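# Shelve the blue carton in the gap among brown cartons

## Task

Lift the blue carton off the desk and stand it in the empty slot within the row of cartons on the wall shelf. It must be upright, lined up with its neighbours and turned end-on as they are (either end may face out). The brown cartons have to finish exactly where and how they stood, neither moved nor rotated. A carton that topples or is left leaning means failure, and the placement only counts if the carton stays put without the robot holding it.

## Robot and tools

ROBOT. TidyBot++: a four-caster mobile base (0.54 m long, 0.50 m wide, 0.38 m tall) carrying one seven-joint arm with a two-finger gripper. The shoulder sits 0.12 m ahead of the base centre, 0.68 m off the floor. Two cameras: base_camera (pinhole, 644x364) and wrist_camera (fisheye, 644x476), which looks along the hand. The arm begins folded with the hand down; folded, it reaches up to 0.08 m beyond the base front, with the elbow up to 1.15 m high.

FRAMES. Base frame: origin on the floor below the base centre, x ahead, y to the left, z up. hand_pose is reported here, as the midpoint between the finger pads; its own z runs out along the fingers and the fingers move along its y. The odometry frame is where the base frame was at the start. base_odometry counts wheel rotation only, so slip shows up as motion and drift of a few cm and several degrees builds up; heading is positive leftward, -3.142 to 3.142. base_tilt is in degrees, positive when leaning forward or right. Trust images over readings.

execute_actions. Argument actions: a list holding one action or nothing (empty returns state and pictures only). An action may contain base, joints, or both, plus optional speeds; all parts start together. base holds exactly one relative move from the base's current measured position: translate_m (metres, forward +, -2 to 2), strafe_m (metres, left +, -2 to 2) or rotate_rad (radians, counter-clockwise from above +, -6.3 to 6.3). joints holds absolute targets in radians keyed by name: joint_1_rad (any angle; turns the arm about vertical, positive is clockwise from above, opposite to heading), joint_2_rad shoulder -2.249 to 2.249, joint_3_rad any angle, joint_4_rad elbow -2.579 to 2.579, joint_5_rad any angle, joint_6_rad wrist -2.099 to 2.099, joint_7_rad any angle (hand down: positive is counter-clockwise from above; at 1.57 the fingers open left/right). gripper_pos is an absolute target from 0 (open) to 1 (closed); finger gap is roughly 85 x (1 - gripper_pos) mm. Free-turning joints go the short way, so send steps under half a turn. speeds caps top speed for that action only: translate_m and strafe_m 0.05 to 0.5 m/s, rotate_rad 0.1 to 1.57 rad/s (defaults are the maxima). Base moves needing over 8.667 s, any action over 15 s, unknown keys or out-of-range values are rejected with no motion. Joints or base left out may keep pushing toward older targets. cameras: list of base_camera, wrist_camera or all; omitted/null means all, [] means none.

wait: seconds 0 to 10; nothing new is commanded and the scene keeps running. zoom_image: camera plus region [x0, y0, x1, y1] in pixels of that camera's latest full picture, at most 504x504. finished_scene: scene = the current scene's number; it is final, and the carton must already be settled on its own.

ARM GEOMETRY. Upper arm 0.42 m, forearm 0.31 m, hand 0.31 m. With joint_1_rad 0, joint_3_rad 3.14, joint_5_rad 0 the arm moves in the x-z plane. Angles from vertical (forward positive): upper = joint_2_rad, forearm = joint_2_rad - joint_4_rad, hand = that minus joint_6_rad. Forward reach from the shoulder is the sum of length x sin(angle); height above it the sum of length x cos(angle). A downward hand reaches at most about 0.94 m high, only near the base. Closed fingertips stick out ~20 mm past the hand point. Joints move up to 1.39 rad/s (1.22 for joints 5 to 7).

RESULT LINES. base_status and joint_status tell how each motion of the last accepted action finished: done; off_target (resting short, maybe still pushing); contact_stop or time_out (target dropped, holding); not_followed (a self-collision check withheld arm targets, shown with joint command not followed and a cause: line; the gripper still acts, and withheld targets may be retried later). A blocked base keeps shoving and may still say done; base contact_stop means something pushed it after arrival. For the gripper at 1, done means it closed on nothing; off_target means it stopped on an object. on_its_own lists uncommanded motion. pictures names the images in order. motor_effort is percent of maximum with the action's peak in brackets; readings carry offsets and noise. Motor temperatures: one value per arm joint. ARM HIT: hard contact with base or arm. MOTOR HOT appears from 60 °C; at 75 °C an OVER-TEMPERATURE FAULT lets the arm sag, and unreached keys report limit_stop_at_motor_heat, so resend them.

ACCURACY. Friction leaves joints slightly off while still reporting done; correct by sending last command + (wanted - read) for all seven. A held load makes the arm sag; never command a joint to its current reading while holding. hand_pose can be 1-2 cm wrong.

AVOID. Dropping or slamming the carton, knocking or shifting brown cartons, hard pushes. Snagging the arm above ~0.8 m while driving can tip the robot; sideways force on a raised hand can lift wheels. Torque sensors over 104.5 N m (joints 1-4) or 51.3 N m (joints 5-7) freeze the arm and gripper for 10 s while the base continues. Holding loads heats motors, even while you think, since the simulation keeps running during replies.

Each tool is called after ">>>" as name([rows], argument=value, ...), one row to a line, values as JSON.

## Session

>>> execute_actions([
  {"joints":{"joint_6_rad":0.6,"joint_3_rad":3.14}},
])

Scene clock: 1.70 s.
Motor temperatures (°C, as the motors report them): [28 29 28 30 34 31 41]
base_odometry: x=+0.000 y=+0.000 heading=+0.000 (m, m, rad; odometry frame)
base_tilt: forward=+0.2 right=+0.5 (deg)
base_status: not commanded
joint_positions: joint_1_rad=+0.006 joint_2_rad=-0.342 joint_3_rad=+3.115 joint_4_rad=-2.498 joint_5_rad=+0.032 joint_6_rad=+0.594 joint_7_rad=+1.554 gripper_pos=+0.000
joint_status: all done
motor_effort: joint_1_rad=-1(1) joint_2_rad=-6(6) joint_3_rad=+1(1) joint_4_rad=+20(20) joint_5_rad=+0(2) joint_6_rad=+7(7) joint_7_rad=-1(1) (%)
hand_pose: x=+0.5507 y=+0.0168 z=+0.9075 quat_wxyz=(-0.006, +0.704, +0.019, +0.710) (m; base frame)
pictures: base_camera, wrist_camera
Images, in order (width x height): base_camera 644x364, wrist_camera 644x476.

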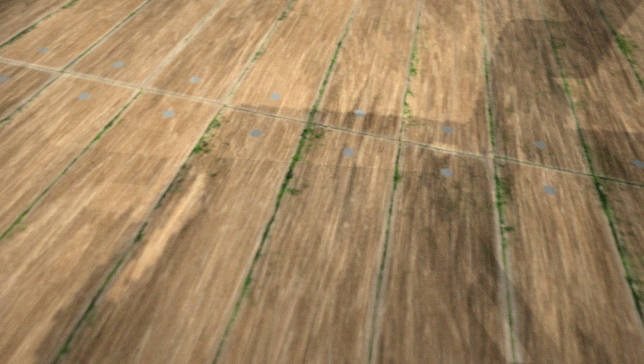

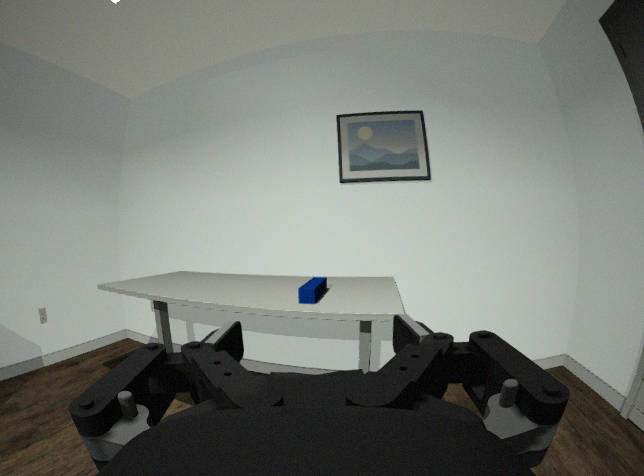

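>>> execute_actions([
  {"base":{"rotate_rad":-0.3},"joints":{"joint_2_rad":0.22,"joint_3_rad":3.16,"joint_4_rad":-2.56,"joint_5_rad":-0.01,"joint_6_rad":1.14,"joint_7_rad":1.58}},
], cameras=[])

>>> execute_actions([
  {"base":{"strafe_m":0.46}},
])

>>> execute_actions([
  {"base":{"translate_m":0.4}},
])

Scene clock: 3.67 s.
Motor temperatures (°C, as the motors report them): [28 29 28 30 34 31 41]
base_odometry: x=+0.000 y=+0.000 heading=-0.299 (m, m, rad; odometry frame)
base_tilt: forward=+0.2 right=+0.5 (deg)
base_status: done
joint_positions: joint_1_rad=+0.006 joint_2_rad=+0.203 joint_3_rad=+3.135 joint_4_rad=-2.545 joint_5_rad=+0.012 joint_6_rad=+1.112 joint_7_rad=+1.557 gripper_pos=+0.000
joint_status: all done
motor_effort: joint_1_rad=-1(1) joint_2_rad=-18(19) joint_3_rad=-1(1) joint_4_rad=+13(20) joint_5_rad=+1(0) joint_6_rad=+8(8) joint_7_rad=-1(1) (%)
hand_pose: x=+0.6348 y=+0.0048 z=+0.7832 quat_wxyz=(-0.008, +0.730, +0.000, +0.684) (m; base frame)
pictures: none
No camera images: the call's "cameras" was empty. Leave "cameras" out to get every camera's image.

Scene clock: 5.93 s.
Motor temperatures (°C, as the motors report them): [28 29 28 30 34 31 41]
base_odometry: x=+0.136 y=+0.440 heading=-0.300 (m, m, rad; odometry frame)
base_tilt: forward=+0.2 right=+0.5 (deg)
base_status: done
joint_positions: joint_1_rad=+0.006 joint_2_rad=+0.203 joint_3_rad=+3.140 joint_4_rad=-2.546 joint_5_rad=+0.007 joint_6_rad=+1.112 joint_7_rad=+1.557 gripper_pos=+0.000
joint_status: not commanded
motor_effort: joint_1_rad=-2(2) joint_2_rad=-18(18) joint_3_rad=+0(1) joint_4_rad=+12(14) joint_5_rad=+1(0) joint_6_rad=+7(8) joint_7_rad=-1(1) (%)
hand_pose: x=+0.6348 y=+0.0009 z=+0.7830 quat_wxyz=(-0.005, +0.730, -0.004, +0.683) (m; base frame)
pictures: base_camera, wrist_camera
Images, in order (width x height): base_camera 644x364, wrist_camera 644x476.

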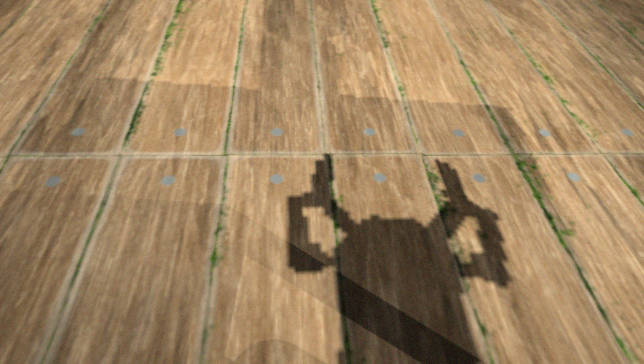

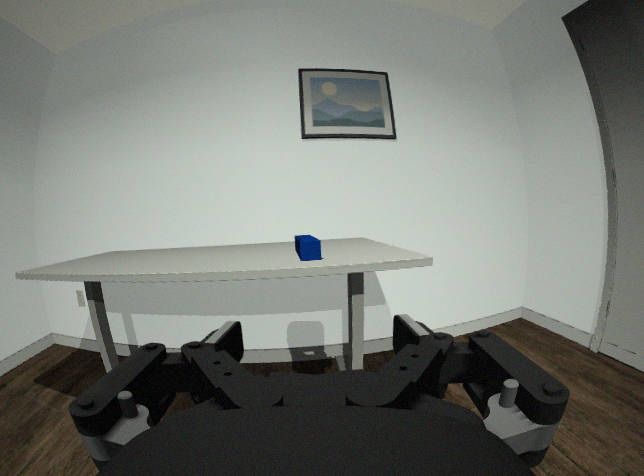

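Scene clock: 8.07 s.
Motor temperatures (°C, as the motors report them): [28 29 28 30 34 31 41]
base_odometry: x=+0.519 y=+0.322 heading=-0.299 (m, m, rad; odometry frame)
base_tilt: forward=+0.2 right=+0.5 (deg)
base_status: done
joint_positions: joint_1_rad=+0.006 joint_2_rad=+0.209 joint_3_rad=+3.140 joint_4_rad=-2.552 joint_5_rad=+0.007 joint_6_rad=+1.114 joint_7_rad=+1.557 gripper_pos=+0.000
joint_status: not commanded
motor_effort: joint_1_rad=-1(2) joint_2_rad=-18(20) joint_3_rad=+0(1) joint_4_rad=+12(14) joint_5_rad=+0(1) joint_6_rad=+8(8) joint_7_rad=-1(1) (%)
hand_pose: x=+0.6333 y=+0.0009 z=+0.7776 quat_wxyz=(-0.005, +0.734, -0.004, +0.679) (m; base frame)
pictures: base_camera, wrist_camera
Images, in order (width x height): base_camera 644x364, wrist_camera 644x476.

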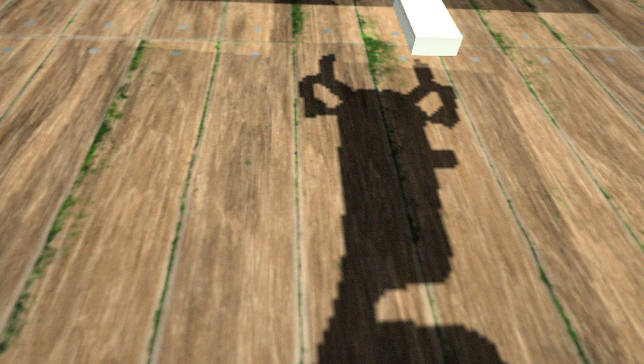

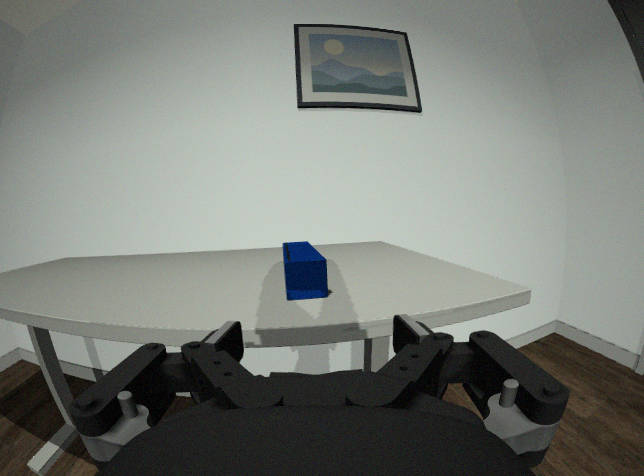

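>>> execute_actions([
  {"base":{"rotate_rad":0.14},"joints":{"joint_2_rad":-0.03,"joint_6_rad":0.68}},
], cameras=[])

>>> execute_actions([
  {"base":{"strafe_m":-0.11}},
], cameras=["wrist_camera"])

>>> execute_actions([
  {"base":{"translate_m":0.2},"speeds":{"translate_m":0.2}},
], cameras=["wrist_camera"])

Scene clock: 9.57 s.
Motor temperatures (°C, as the motors report them): [28 29 28 30 34 31 41]
base_odometry: x=+0.519 y=+0.322 heading=-0.159 (m, m, rad; odometry frame)
base_tilt: forward=+0.2 right=+0.5 (deg)
base_status: done
joint_positions: joint_1_rad=+0.006 joint_2_rad=-0.014 joint_3_rad=+3.143 joint_4_rad=-2.552 joint_5_rad=+0.007 joint_6_rad=+0.705 joint_7_rad=+1.557 gripper_pos=+0.000
joint_status: all done
motor_effort: joint_1_rad=-1(1) joint_2_rad=-13(19) joint_3_rad=+0(1) joint_4_rad=+15(15) joint_5_rad=+0(0) joint_6_rad=+7(8) joint_7_rad=-1(1) (%)
hand_pose: x=+0.5921 y=-0.0007 z=+0.7627 quat_wxyz=(-0.002, +0.794, -0.005, +0.608) (m; base frame)
pictures: none
No camera images: the call's "cameras" was empty. Leave "cameras" out to get every camera's image.

Scene clock: 10.87 s.
Motor temperatures (°C, as the motors report them): [28 29 28 30 34 31 41]
base_odometry: x=+0.501 y=+0.213 heading=-0.158 (m, m, rad; odometry frame)
base_tilt: forward=+0.2 right=+0.5 (deg)
base_status: done
joint_positions: joint_1_rad=+0.006 joint_2_rad=-0.014 joint_3_rad=+3.146 joint_4_rad=-2.552 joint_5_rad=+0.007 joint_6_rad=+0.705 joint_7_rad=+1.557 gripper_pos=+0.000
joint_status: not commanded
motor_effort: joint_1_rad=+0(0) joint_2_rad=-13(15) joint_3_rad=+0(1) joint_4_rad=+16(16) joint_5_rad=+1(0) joint_6_rad=+7(7) joint_7_rad=-1(0) (%)
hand_pose: x=+0.5921 y=-0.0020 z=+0.7627 quat_wxyz=(-0.001, +0.794, -0.006, +0.608) (m; base frame)
pictures: wrist_camera
Images, in order (width x height): wrist_camera 644x476.

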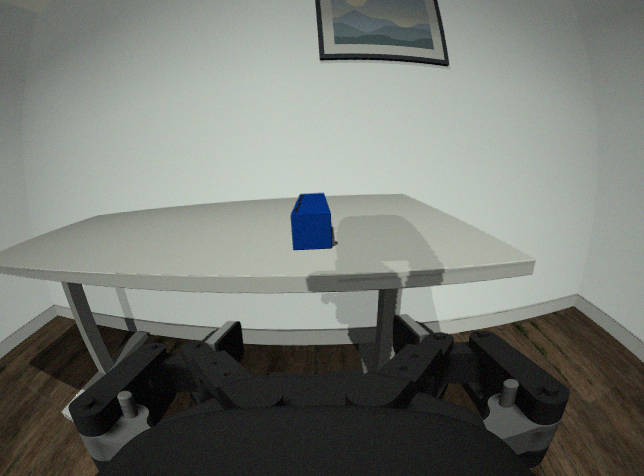

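Scene clock: 12.63 s.
Motor temperatures (°C, as the motors report them): [28 29 28 30 34 31 41]
base_odometry: x=+0.699 y=+0.181 heading=-0.159 (m, m, rad; odometry frame)
base_tilt: forward=+0.2 right=+0.5 (deg)
base_status: done
joint_positions: joint_1_rad=+0.006 joint_2_rad=-0.016 joint_3_rad=+3.146 joint_4_rad=-2.553 joint_5_rad=+0.007 joint_6_rad=+0.705 joint_7_rad=+1.557 gripper_pos=+0.000
joint_status: not commanded
motor_effort: joint_1_rad=-1(1) joint_2_rad=-13(15) joint_3_rad=+0(0) joint_4_rad=+15(17) joint_5_rad=+1(0) joint_6_rad=+7(8) joint_7_rad=-1(1) (%)
hand_pose: x=+0.5917 y=-0.0020 z=+0.7631 quat_wxyz=(-0.001, +0.793, -0.006, +0.609) (m; base frame)
pictures: wrist_camera
Images, in order (width x height): wrist_camera 644x476.

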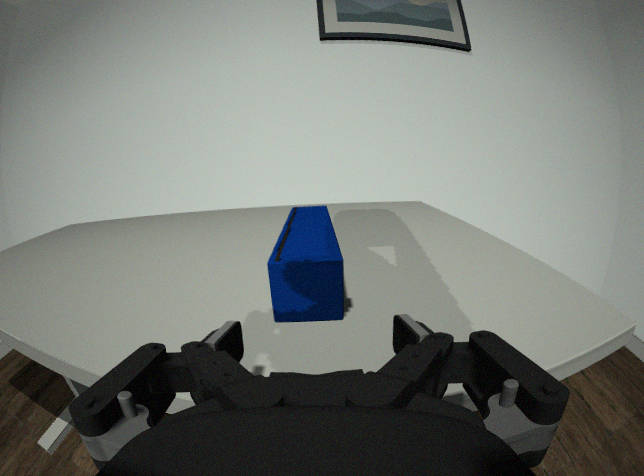

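>>> execute_actions([
  {"base":{"strafe_m":0.01},"joints":{"joint_6_rad":0.64}},
], cameras=[])

>>> execute_actions([
  {"base":{"translate_m":0.115},"speeds":{"translate_m":0.15}},
], cameras=["wrist_camera"])

>>> execute_actions([
  {"joints":{"gripper_pos":1}},
], cameras=[])

>>> execute_actions([
  {"joints":{"joint_2_rad":-0.27,"joint_6_rad":0.4}},
], cameras=["wrist_camera"])

Scene clock: 13.43 s.
Motor temperatures (°C, as the motors report them): [28 29 28 30 34 31 41]
base_odometry: x=+0.701 y=+0.191 heading=-0.159 (m, m, rad; odometry frame)
base_tilt: forward=+0.2 right=+0.5 (deg)
base_status: done
joint_positions: joint_1_rad=+0.006 joint_2_rad=-0.016 joint_3_rad=+3.146 joint_4_rad=-2.554 joint_5_rad=+0.007 joint_6_rad=+0.664 joint_7_rad=+1.557 gripper_pos=+0.000
joint_status: all done
motor_effort: joint_1_rad=+0(3) joint_2_rad=-13(14) joint_3_rad=+0(1) joint_4_rad=+16(16) joint_5_rad=+0(1) joint_6_rad=+7(8) joint_7_rad=-1(1) (%)
hand_pose: x=+0.5879 y=-0.0021 z=+0.7506 quat_wxyz=(-0.001, +0.806, -0.006, +0.592) (m; base frame)
pictures: none
No camera images: the call's "cameras" was empty. Leave "cameras" out to get every camera's image.

Scene clock: 14.87 s.
Motor temperatures (°C, as the motors report them): [28 29 28 30 34 31 41]
base_odometry: x=+0.815 y=+0.173 heading=-0.159 (m, m, rad; odometry frame)
base_tilt: forward=+0.2 right=+0.5 (deg)
base_status: done
joint_positions: joint_1_rad=+0.006 joint_2_rad=-0.017 joint_3_rad=+3.146 joint_4_rad=-2.554 joint_5_rad=+0.007 joint_6_rad=+0.664 joint_7_rad=+1.557 gripper_pos=+0.000
joint_status: not commanded
motor_effort: joint_1_rad=-1(1) joint_2_rad=-13(15) joint_3_rad=+0(1) joint_4_rad=+16(16) joint_5_rad=+0(1) joint_6_rad=+7(8) joint_7_rad=-1(1) (%)
hand_pose: x=+0.5876 y=-0.0021 z=+0.7510 quat_wxyz=(-0.001, +0.806, -0.006, +0.592) (m; base frame)
pictures: wrist_camera
Images, in order (width x height): wrist_camera 644x476.

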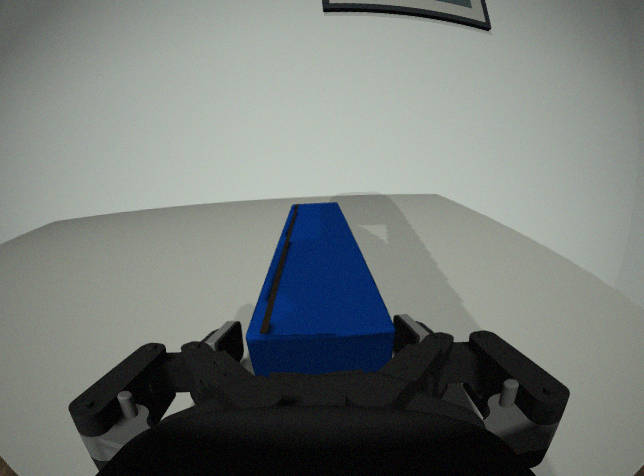

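Scene clock: 15.97 s.
Motor temperatures (°C, as the motors report them): [28 29 28 30 34 31 41]
base_odometry: x=+0.815 y=+0.173 heading=-0.159 (m, m, rad; odometry frame)
base_tilt: forward=+0.2 right=+0.5 (deg)
base_status: not commanded
joint_positions: joint_1_rad=+0.006 joint_2_rad=-0.017 joint_3_rad=+3.146 joint_4_rad=-2.554 joint_5_rad=+0.007 joint_6_rad=+0.664 joint_7_rad=+1.557 gripper_pos=+0.348
joint_status: gripper_pos off_target (ended at +0.348, target +1.000)
motor_effort: joint_1_rad=-1(1) joint_2_rad=-12(13) joint_3_rad=+0(0) joint_4_rad=+15(15) joint_5_rad=+1(1) joint_6_rad=+7(7) joint_7_rad=-1(1) (%)
hand_pose: x=+0.5876 y=-0.0021 z=+0.7511 quat_wxyz=(-0.001, +0.806, -0.006, +0.593) (m; base frame)
pictures: none
No camera images: the call's "cameras" was empty. Leave "cameras" out to get every camera's image.

Scene clock: 17.23 s.
Motor temperatures (°C, as the motors report them): [28 29 28 30 34 31 41]
base_odometry: x=+0.815 y=+0.173 heading=-0.159 (m, m, rad; odometry frame)
base_tilt: forward=+0.2 right=+0.5 (deg)
base_status: not commanded
joint_positions: joint_1_rad=+0.006 joint_2_rad=-0.253 joint_3_rad=+3.146 joint_4_rad=-2.554 joint_5_rad=+0.007 joint_6_rad=+0.425 joint_7_rad=+1.557 gripper_pos=+0.348
joint_status: all done
motor_effort: joint_1_rad=-1(1) joint_2_rad=-7(14) joint_3_rad=+0(0) joint_4_rad=+19(19) joint_5_rad=+1(0) joint_6_rad=+8(8) joint_7_rad=-1(1) (%)
hand_pose: x=+0.5447 y=-0.0021 z=+0.7856 quat_wxyz=(-0.001, +0.807, -0.006, +0.591) (m; base frame)
pictures: wrist_camera
Images, in order (width x height): wrist_camera 644x476.

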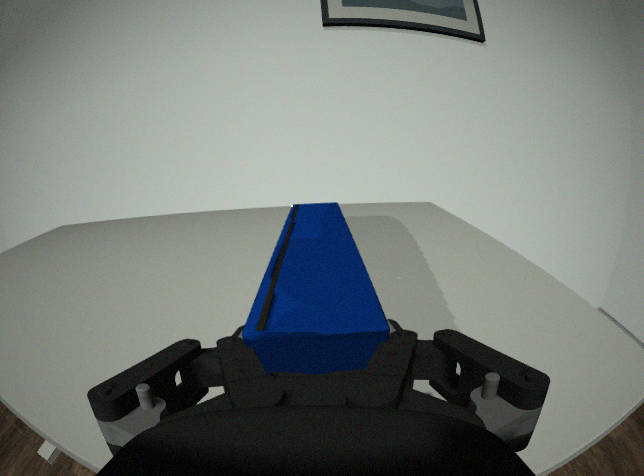

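>>> execute_actions([
  {"base":{"translate_m":-1.5}},
], cameras=[])

>>> execute_actions([
  {"base":{"rotate_rad":3.08}},
])

Scene clock: 21.83 s.
Motor temperatures (°C, as the motors report them): [28 29 28 30 34 31 41]
base_odometry: x=-0.667 y=+0.410 heading=-0.158 (m, m, rad; odometry frame)
base_tilt: forward=+0.2 right=+0.5 (deg)
base_status: done
joint_positions: joint_1_rad=+0.006 joint_2_rad=-0.257 joint_3_rad=+3.146 joint_4_rad=-2.556 joint_5_rad=+0.007 joint_6_rad=+0.423 joint_7_rad=+1.557 gripper_pos=+0.348
joint_status: not commanded
motor_effort: joint_1_rad=-1(3) joint_2_rad=-8(10) joint_3_rad=+1(2) joint_4_rad=+19(20) joint_5_rad=+0(1) joint_6_rad=+7(8) joint_7_rad=-1(1) (%)
hand_pose: x=+0.5435 y=-0.0021 z=+0.7860 quat_wxyz=(-0.001, +0.806, -0.006, +0.591) (m; base frame)
pictures: none
No camera images: the call's "cameras" was empty. Leave "cameras" out to get every camera's image.

Scene clock: 25.07 s.
Motor temperatures (°C, as the motors report them): [28 29 28 30 34 31 41]
base_odometry: x=-0.667 y=+0.410 heading=+2.921 (m, m, rad; odometry frame)
base_tilt: forward=+0.2 right=+0.5 (deg)
base_status: done
joint_positions: joint_1_rad=+0.006 joint_2_rad=-0.257 joint_3_rad=+3.146 joint_4_rad=-2.556 joint_5_rad=+0.007 joint_6_rad=+0.423 joint_7_rad=+1.557 gripper_pos=+0.348
joint_status: not commanded
motor_effort: joint_1_rad=+0(0) joint_2_rad=-7(8) joint_3_rad=+0(1) joint_4_rad=+19(19) joint_5_rad=+1(0) joint_6_rad=+8(7) joint_7_rad=-1(1) (%)
hand_pose: x=+0.5435 y=-0.0021 z=+0.7860 quat_wxyz=(-0.001, +0.806, -0.007, +0.591) (m; base frame)
pictures: base_camera, wrist_camera
Images, in order (width x height): base_camera 644x364, wrist_camera 644x476.

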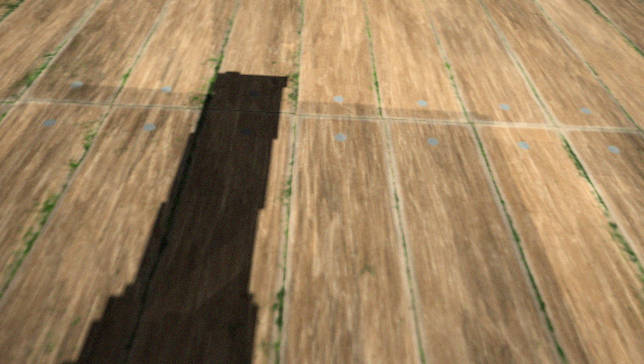

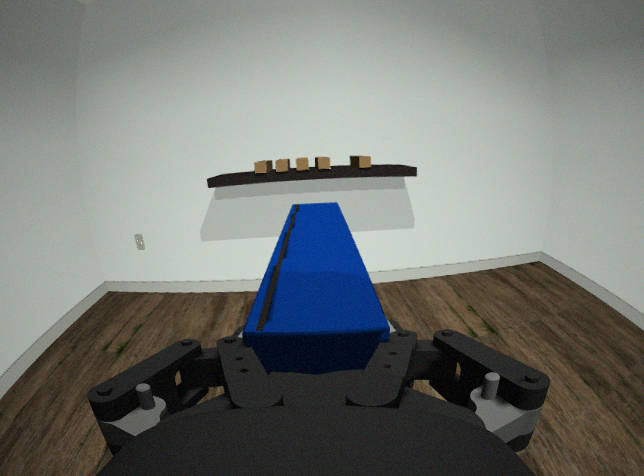

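>>> execute_actions([
  {"base":{"strafe_m":-0.155},"joints":{"joint_4_rad":-2.29,"joint_6_rad":0.15}},
])

>>> execute_actions([
  {"base":{"translate_m":0.85}},
])

Scene clock: 26.63 s.
Motor temperatures (°C, as the motors report them): [28 29 28 30 34 31 41]
base_odometry: x=-0.633 y=+0.561 heading=+2.922 (m, m, rad; odometry frame)
base_tilt: forward=+0.2 right=+0.5 (deg)
base_status: done
joint_positions: joint_1_rad=+0.006 joint_2_rad=-0.257 joint_3_rad=+3.148 joint_4_rad=-2.300 joint_5_rad=+0.007 joint_6_rad=+0.175 joint_7_rad=+1.557 gripper_pos=+0.348
joint_status: all done
motor_effort: joint_1_rad=-1(2) joint_2_rad=-10(10) joint_3_rad=+0(2) joint_4_rad=+22(22) joint_5_rad=+1(0) joint_6_rad=+8(8) joint_7_rad=-1(1) (%)
hand_pose: x=+0.5897 y=-0.0045 z=+0.8548 quat_wxyz=(+0.001, +0.804, -0.008, +0.595) (m; base frame)
pictures: base_camera, wrist_camera
Images, in order (width x height): base_camera 644x364, wrist_camera 644x476.

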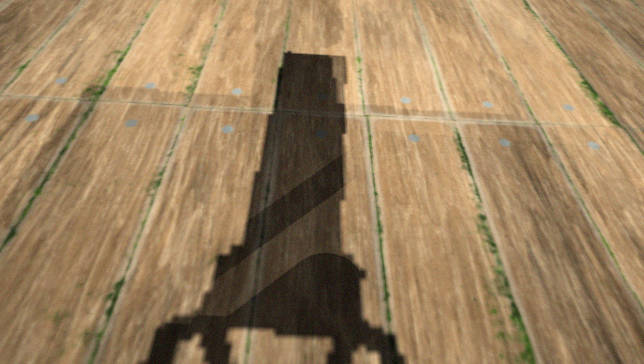

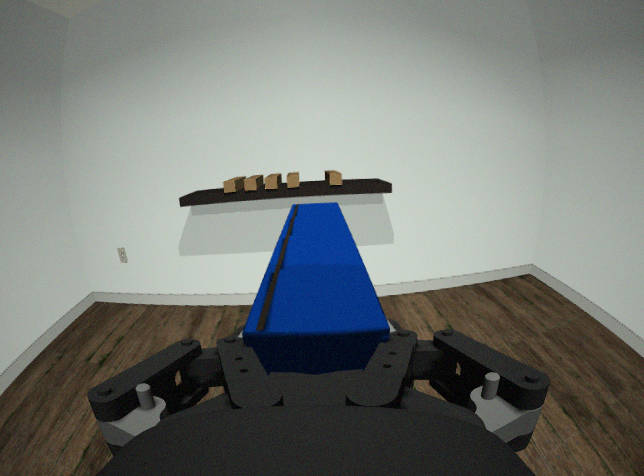

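Scene clock: 29.70 s.
Motor temperatures (°C, as the motors report them): [28 29 28 30 34 31 41]
base_odometry: x=-1.463 y=+0.747 heading=+2.922 (m, m, rad; odometry frame)
base_tilt: forward=+0.2 right=+0.5 (deg)
base_status: done
joint_positions: joint_1_rad=+0.006 joint_2_rad=-0.258 joint_3_rad=+3.148 joint_4_rad=-2.299 joint_5_rad=+0.007 joint_6_rad=+0.173 joint_7_rad=+1.557 gripper_pos=+0.348
joint_status: not commanded
motor_effort: joint_1_rad=-1(1) joint_2_rad=-9(12) joint_3_rad=+0(0) joint_4_rad=+22(21) joint_5_rad=+1(0) joint_6_rad=+8(8) joint_7_rad=-1(1) (%)
hand_pose: x=+0.5896 y=-0.0045 z=+0.8549 quat_wxyz=(+0.001, +0.804, -0.008, +0.595) (m; base frame)
pictures: base_camera, wrist_camera
Images, in order (width x height): base_camera 644x364, wrist_camera 644x476.

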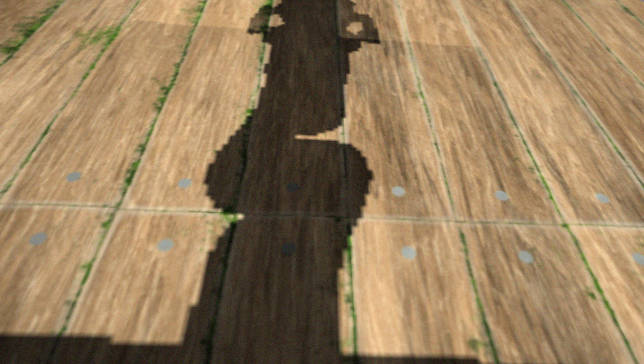

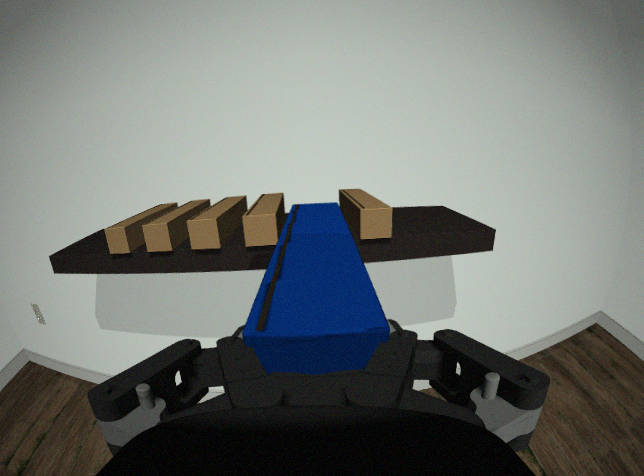

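>>> execute_actions([
  {"base":{"rotate_rad":0.045},"joints":{"joint_4_rad":-2.41,"joint_6_rad":0.295}},
], cameras=[])

>>> execute_actions([
  {"base":{"strafe_m":-0.047}},
], cameras=["wrist_camera"])

>>> execute_actions([
  {"base":{"translate_m":0.34},"speeds":{"translate_m":0.25}},
], cameras=["wrist_camera"])

Scene clock: 30.83 s.
Motor temperatures (°C, as the motors report them): [28 29 28 30 34 31 41]
base_odometry: x=-1.463 y=+0.747 heading=+2.967 (m, m, rad; odometry frame)
base_tilt: forward=+0.2 right=+0.5 (deg)
base_status: done
joint_positions: joint_1_rad=+0.006 joint_2_rad=-0.258 joint_3_rad=+3.149 joint_4_rad=-2.408 joint_5_rad=+0.007 joint_6_rad=+0.264 joint_7_rad=+1.557 gripper_pos=+0.348
joint_status: all done
motor_effort: joint_1_rad=+0(3) joint_2_rad=-9(11) joint_3_rad=+0(2) joint_4_rad=+21(21) joint_5_rad=+0(0) joint_6_rad=+8(8) joint_7_rad=-1(1) (%)
hand_pose: x=+0.5706 y=-0.0041 z=+0.8197 quat_wxyz=(+0.000, +0.810, -0.008, +0.587) (m; base frame)
pictures: none
No camera images: the call's "cameras" was empty. Leave "cameras" out to get every camera's image.

Scene clock: 31.80 s.
Motor temperatures (°C, as the motors report them): [28 29 28 30 34 31 41]
base_odometry: x=-1.455 y=+0.793 heading=+2.967 (m, m, rad; odometry frame)
base_tilt: forward=+0.2 right=+0.5 (deg)
base_status: done
joint_positions: joint_1_rad=+0.006 joint_2_rad=-0.258 joint_3_rad=+3.149 joint_4_rad=-2.408 joint_5_rad=+0.007 joint_6_rad=+0.264 joint_7_rad=+1.557 gripper_pos=+0.348
joint_status: not commanded
motor_effort: joint_1_rad=-1(1) joint_2_rad=-9(10) joint_3_rad=+0(2) joint_4_rad=+20(21) joint_5_rad=+0(1) joint_6_rad=+7(8) joint_7_rad=-1(1) (%)
hand_pose: x=+0.5707 y=-0.0043 z=+0.8199 quat_wxyz=(+0.000, +0.809, -0.008, +0.587) (m; base frame)
pictures: wrist_camera
Images, in order (width x height): wrist_camera 644x476.

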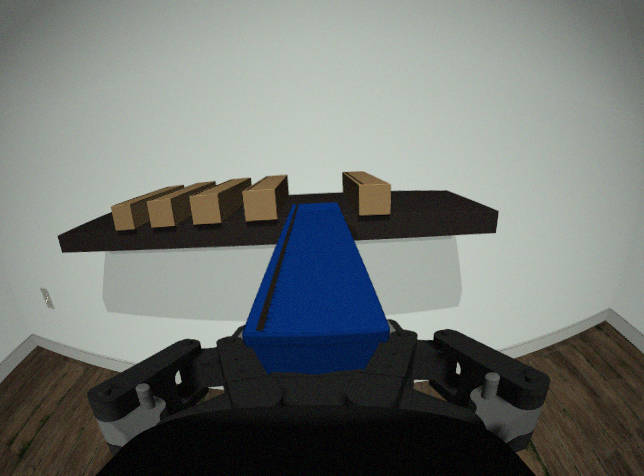

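Scene clock: 36.03 s.
Motor temperatures (°C, as the motors report them): [28 29 28 30 34 31 41]
base_odometry: x=-1.786 y=+0.852 heading=+2.964 (m, m, rad; odometry frame)
base_tilt: forward=+0.1 right=+0.5 (deg)
base_status: translate_m time_out (by the wheels' count: +0.337 of +0.340)
joint_positions: joint_1_rad=+0.009 joint_2_rad=-0.419 joint_3_rad=+3.152 joint_4_rad=-2.535 joint_5_rad=+0.004 joint_6_rad=+0.246 joint_7_rad=+1.562 gripper_pos=+0.348
joint_status: not commanded
motor_effort: joint_1_rad=-3(6) joint_2_rad=+24(38) joint_3_rad=+0(4) joint_4_rad=+43(53) joint_5_rad=+1(2) joint_6_rad=+14(20) joint_7_rad=-1(2) (%)
hand_pose: x=+0.5140 y=-0.0065 z=+0.8113 quat_wxyz=(+0.002, +0.805, -0.011, +0.594) (m; base frame)
pictures: wrist_camera
Images, in order (width x height): wrist_camera 644x476.

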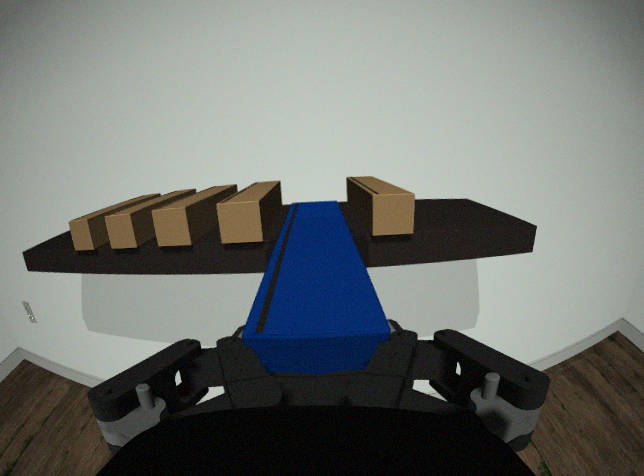

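Too low; caught the edge. Back off and raise.

>>> execute_actions([
  {"base":{"translate_m":-0.11},"speeds":{"translate_m":0.1}},
], cameras=[])

>>> execute_actions([
  {"joints":{"joint_4_rad":-2.32,"joint_6_rad":0.18}},
])

>>> execute_actions([
  {"base":{"translate_m":0.24},"speeds":{"translate_m":0.2}},
], cameras=["wrist_camera"])

Scene clock: 37.80 s.
Motor temperatures (°C, as the motors report them): [28 29 28 30 34 31 41]
base_odometry: x=-1.678 y=+0.832 heading=+2.965 (m, m, rad; odometry frame)
base_tilt: forward=+0.2 right=+0.5 (deg)
base_status: done
joint_positions: joint_1_rad=+0.009 joint_2_rad=-0.270 joint_3_rad=+3.152 joint_4_rad=-2.414 joint_5_rad=+0.004 joint_6_rad=+0.265 joint_7_rad=+1.562 gripper_pos=+0.348
joint_status: not commanded
motor_effort: joint_1_rad=-2(2) joint_2_rad=-9(25) joint_3_rad=+0(3) joint_4_rad=+21(42) joint_5_rad=+1(1) joint_6_rad=+7(16) joint_7_rad=-1(2) (%)
hand_pose: x=+0.5676 y=-0.0073 z=+0.8222 quat_wxyz=(+0.003, +0.807, -0.010, +0.590) (m; base frame)
pictures: none
No camera images: the call's "cameras" was empty. Leave "cameras" out to get every camera's image.

Scene clock: 38.70 s.
Motor temperatures (°C, as the motors report them): [28 29 28 30 34 31 41]
base_odometry: x=-1.678 y=+0.832 heading=+2.965 (m, m, rad; odometry frame)
base_tilt: forward=+0.2 right=+0.5 (deg)
base_status: not commanded
joint_positions: joint_1_rad=+0.009 joint_2_rad=-0.270 joint_3_rad=+3.152 joint_4_rad=-2.326 joint_5_rad=+0.004 joint_6_rad=+0.206 joint_7_rad=+1.562 gripper_pos=+0.348
joint_status: all done
motor_effort: joint_1_rad=-1(1) joint_2_rad=-9(9) joint_3_rad=+0(0) joint_4_rad=+21(23) joint_5_rad=+1(1) joint_6_rad=+8(8) joint_7_rad=-1(1) (%)
hand_pose: x=+0.5842 y=-0.0078 z=+0.8548 quat_wxyz=(+0.003, +0.799, -0.010, +0.602) (m; base frame)
pictures: base_camera, wrist_camera
Images, in order (width x height): base_camera 644x364, wrist_camera 644x476.

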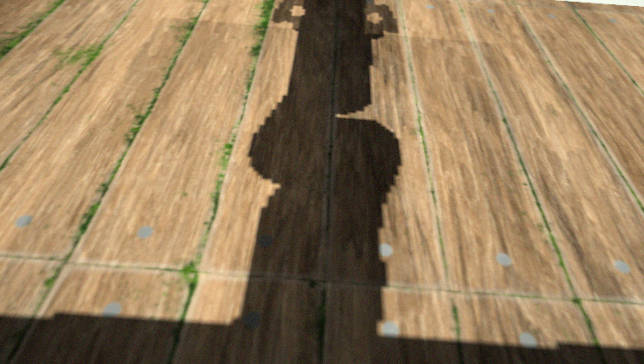

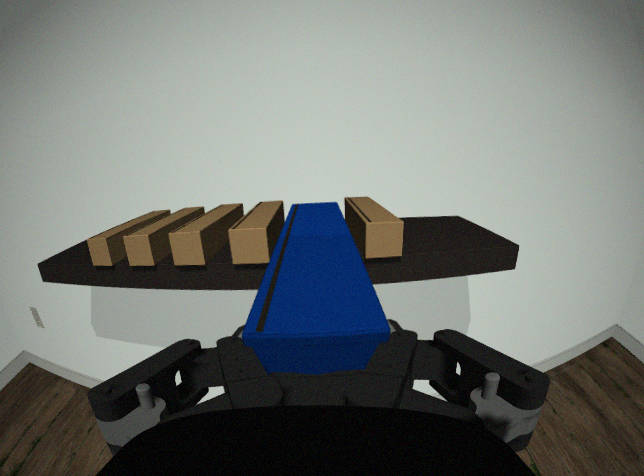

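Scene clock: 40.67 s.
Motor temperatures (°C, as the motors report them): [28 29 28 30 34 31 41]
base_odometry: x=-1.914 y=+0.874 heading=+2.965 (m, m, rad; odometry frame)
base_tilt: forward=+0.2 right=+0.5 (deg)
base_status: done
joint_positions: joint_1_rad=+0.009 joint_2_rad=-0.269 joint_3_rad=+3.152 joint_4_rad=-2.326 joint_5_rad=+0.004 joint_6_rad=+0.204 joint_7_rad=+1.562 gripper_pos=+0.348
joint_status: not commanded
motor_effort: joint_1_rad=-1(1) joint_2_rad=-9(12) joint_3_rad=+0(1) joint_4_rad=+21(22) joint_5_rad=+1(1) joint_6_rad=+7(8) joint_7_rad=-1(1) (%)
hand_pose: x=+0.5841 y=-0.0078 z=+0.8541 quat_wxyz=(+0.003, +0.799, -0.010, +0.601) (m; base frame)
pictures: wrist_camera
Images, in order (width x height): wrist_camera 644x476.

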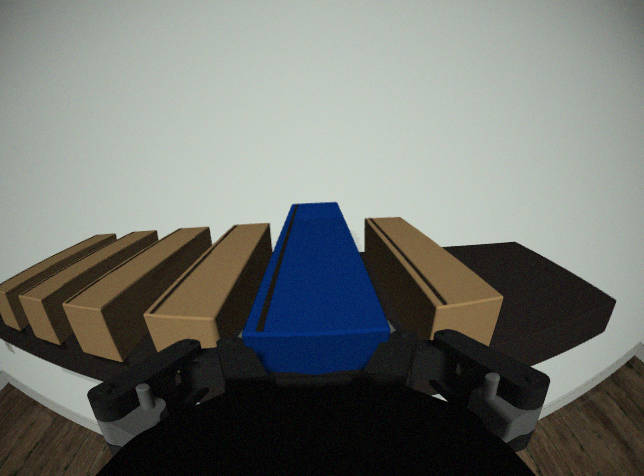

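>>> execute_actions([
  {"base":{"strafe_m":-0.006}},
], cameras=[])

>>> execute_actions([
  {"base":{"translate_m":0.07},"joints":{"joint_4_rad":-2.387,"joint_6_rad":0.27},"speeds":{"translate_m":0.1}},
], cameras=["wrist_camera"])

Scene clock: 41.33 s.
Motor temperatures (°C, as the motors report them): [28 29 28 30 34 31 41]
base_odometry: x=-1.913 y=+0.880 heading=+2.966 (m, m, rad; odometry frame)
base_tilt: forward=+0.2 right=+0.5 (deg)
base_status: done
joint_positions: joint_1_rad=+0.009 joint_2_rad=-0.269 joint_3_rad=+3.152 joint_4_rad=-2.326 joint_5_rad=+0.004 joint_6_rad=+0.204 joint_7_rad=+1.562 gripper_pos=+0.348
joint_status: not commanded
motor_effort: joint_1_rad=-1(0) joint_2_rad=-9(10) joint_3_rad=+0(2) joint_4_rad=+21(22) joint_5_rad=+0(1) joint_6_rad=+8(8) joint_7_rad=-1(1) (%)
hand_pose: x=+0.5841 y=-0.0078 z=+0.8541 quat_wxyz=(+0.003, +0.799, -0.010, +0.601) (m; base frame)
pictures: none
No camera images: the call's "cameras" was empty. Leave "cameras" out to get every camera's image.

Scene clock: 42.60 s.
Motor temperatures (°C, as the motors report them): [28 29 28 30 34 31 41]
base_odometry: x=-1.982 y=+0.893 heading=+2.965 (m, m, rad; odometry frame)
base_tilt: forward=+0.2 right=+0.5 (deg)
base_status: done
joint_positions: joint_1_rad=+0.009 joint_2_rad=-0.269 joint_3_rad=+3.152 joint_4_rad=-2.385 joint_5_rad=+0.004 joint_6_rad=+0.239 joint_7_rad=+1.562 gripper_pos=+0.348
joint_status: all done
motor_effort: joint_1_rad=-2(0) joint_2_rad=-9(11) joint_3_rad=+0(1) joint_4_rad=+20(21) joint_5_rad=+1(0) joint_6_rad=+7(8) joint_7_rad=-1(1) (%)
hand_pose: x=+0.5727 y=-0.0075 z=+0.8307 quat_wxyz=(+0.003, +0.806, -0.010, +0.591) (m; base frame)
pictures: wrist_camera
Images, in order (width x height): wrist_camera 644x476.

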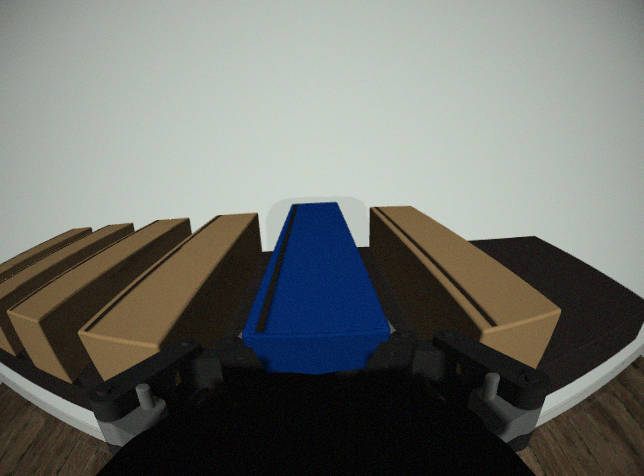

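About 1 cm high still, slightly short.

>>> execute_actions([
  {"base":{"translate_m":0.015},"joints":{"joint_4_rad":-2.415,"joint_6_rad":0.298},"speeds":{"translate_m":0.05}},
], cameras=["wrist_camera"])

>>> execute_actions([
  {"joints":{"gripper_pos":0.15}},
], cameras=[])

>>> execute_actions([
  {"base":{"translate_m":-0.12},"speeds":{"translate_m":0.15}},
], cameras=["wrist_camera"])

Scene clock: 57.73 s.
Motor temperatures (°C, as the motors report them): [28 29 28 31 34 31 41]
base_odometry: x=-1.997 y=+0.895 heading=+2.965 (m, m, rad; odometry frame)
base_tilt: forward=+0.2 right=+0.5 (deg)
base_status: done
joint_positions: joint_1_rad=+0.009 joint_2_rad=-0.334 joint_3_rad=+3.152 joint_4_rad=-2.430 joint_5_rad=+0.004 joint_6_rad=+0.312 joint_7_rad=+1.562 gripper_pos=+0.348
joint_status: all done
motor_effort: joint_1_rad=-1(3) joint_2_rad=-5(15) joint_3_rad=+1(1) joint_4_rad=+22(29) joint_5_rad=+1(1) joint_6_rad=+8(10) joint_7_rad=-1(1) (%)
hand_pose: x=+0.5573 y=-0.0072 z=+0.8556 quat_wxyz=(+0.002, +0.778, -0.010, +0.628) (m; base frame)
pictures: wrist_camera
Images, in order (width x height): wrist_camera 644x476.

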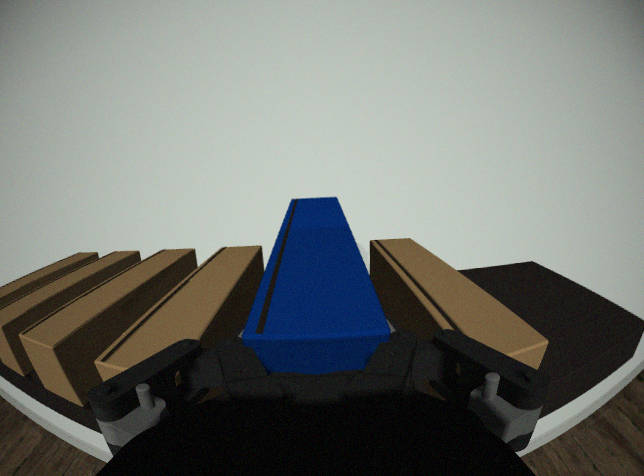

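Scene clock: 58.80 s.
Motor temperatures (°C, as the motors report them): [28 29 28 31 34 31 41]
base_odometry: x=-1.997 y=+0.895 heading=+2.965 (m, m, rad; odometry frame)
base_tilt: forward=+0.2 right=+0.5 (deg)
base_status: not commanded
joint_positions: joint_1_rad=+0.009 joint_2_rad=-0.268 joint_3_rad=+3.152 joint_4_rad=-2.424 joint_5_rad=+0.004 joint_6_rad=+0.312 joint_7_rad=+1.562 gripper_pos=+0.150
joint_status: all done
motor_effort: joint_1_rad=+0(2) joint_2_rad=-8(15) joint_3_rad=+0(0) joint_4_rad=+19(26) joint_5_rad=+1(1) joint_6_rad=+7(9) joint_7_rad=-1(1) (%)
hand_pose: x=+0.5694 y=-0.0073 z=+0.8299 quat_wxyz=(+0.003, +0.797, -0.010, +0.604) (m; base frame)
pictures: none
No camera images: the call's "cameras" was empty. Leave "cameras" out to get every camera's image.

Scene clock: 60.27 s.
Motor temperatures (°C, as the motors report them): [28 29 28 31 34 31 41]
base_odometry: x=-1.879 y=+0.874 heading=+2.966 (m, m, rad; odometry frame)
base_tilt: forward=+0.2 right=+0.5 (deg)
base_status: done
joint_positions: joint_1_rad=+0.009 joint_2_rad=-0.268 joint_3_rad=+3.152 joint_4_rad=-2.423 joint_5_rad=+0.004 joint_6_rad=+0.312 joint_7_rad=+1.562 gripper_pos=+0.150
joint_status: not commanded
motor_effort: joint_1_rad=+0(0) joint_2_rad=-8(10) joint_3_rad=+0(1) joint_4_rad=+20(21) joint_5_rad=+0(1) joint_6_rad=+7(7) joint_7_rad=-1(1) (%)
hand_pose: x=+0.5697 y=-0.0073 z=+0.8305 quat_wxyz=(+0.003, +0.797, -0.010, +0.605) (m; base frame)
pictures: wrist_camera
Images, in order (width x height): wrist_camera 644x476.

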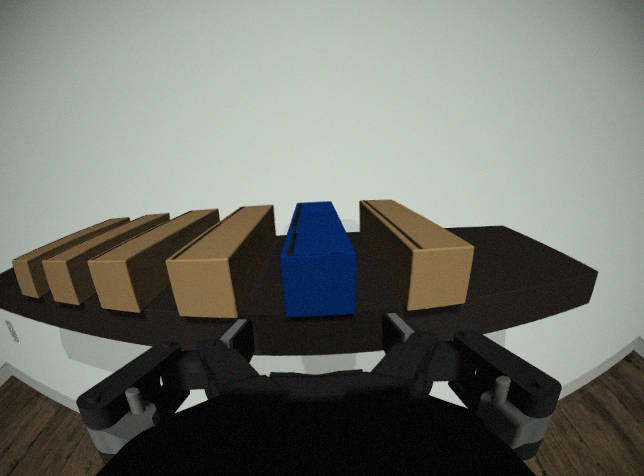

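>>> finished_scene(scene=2)

The scene is finished: the task was done.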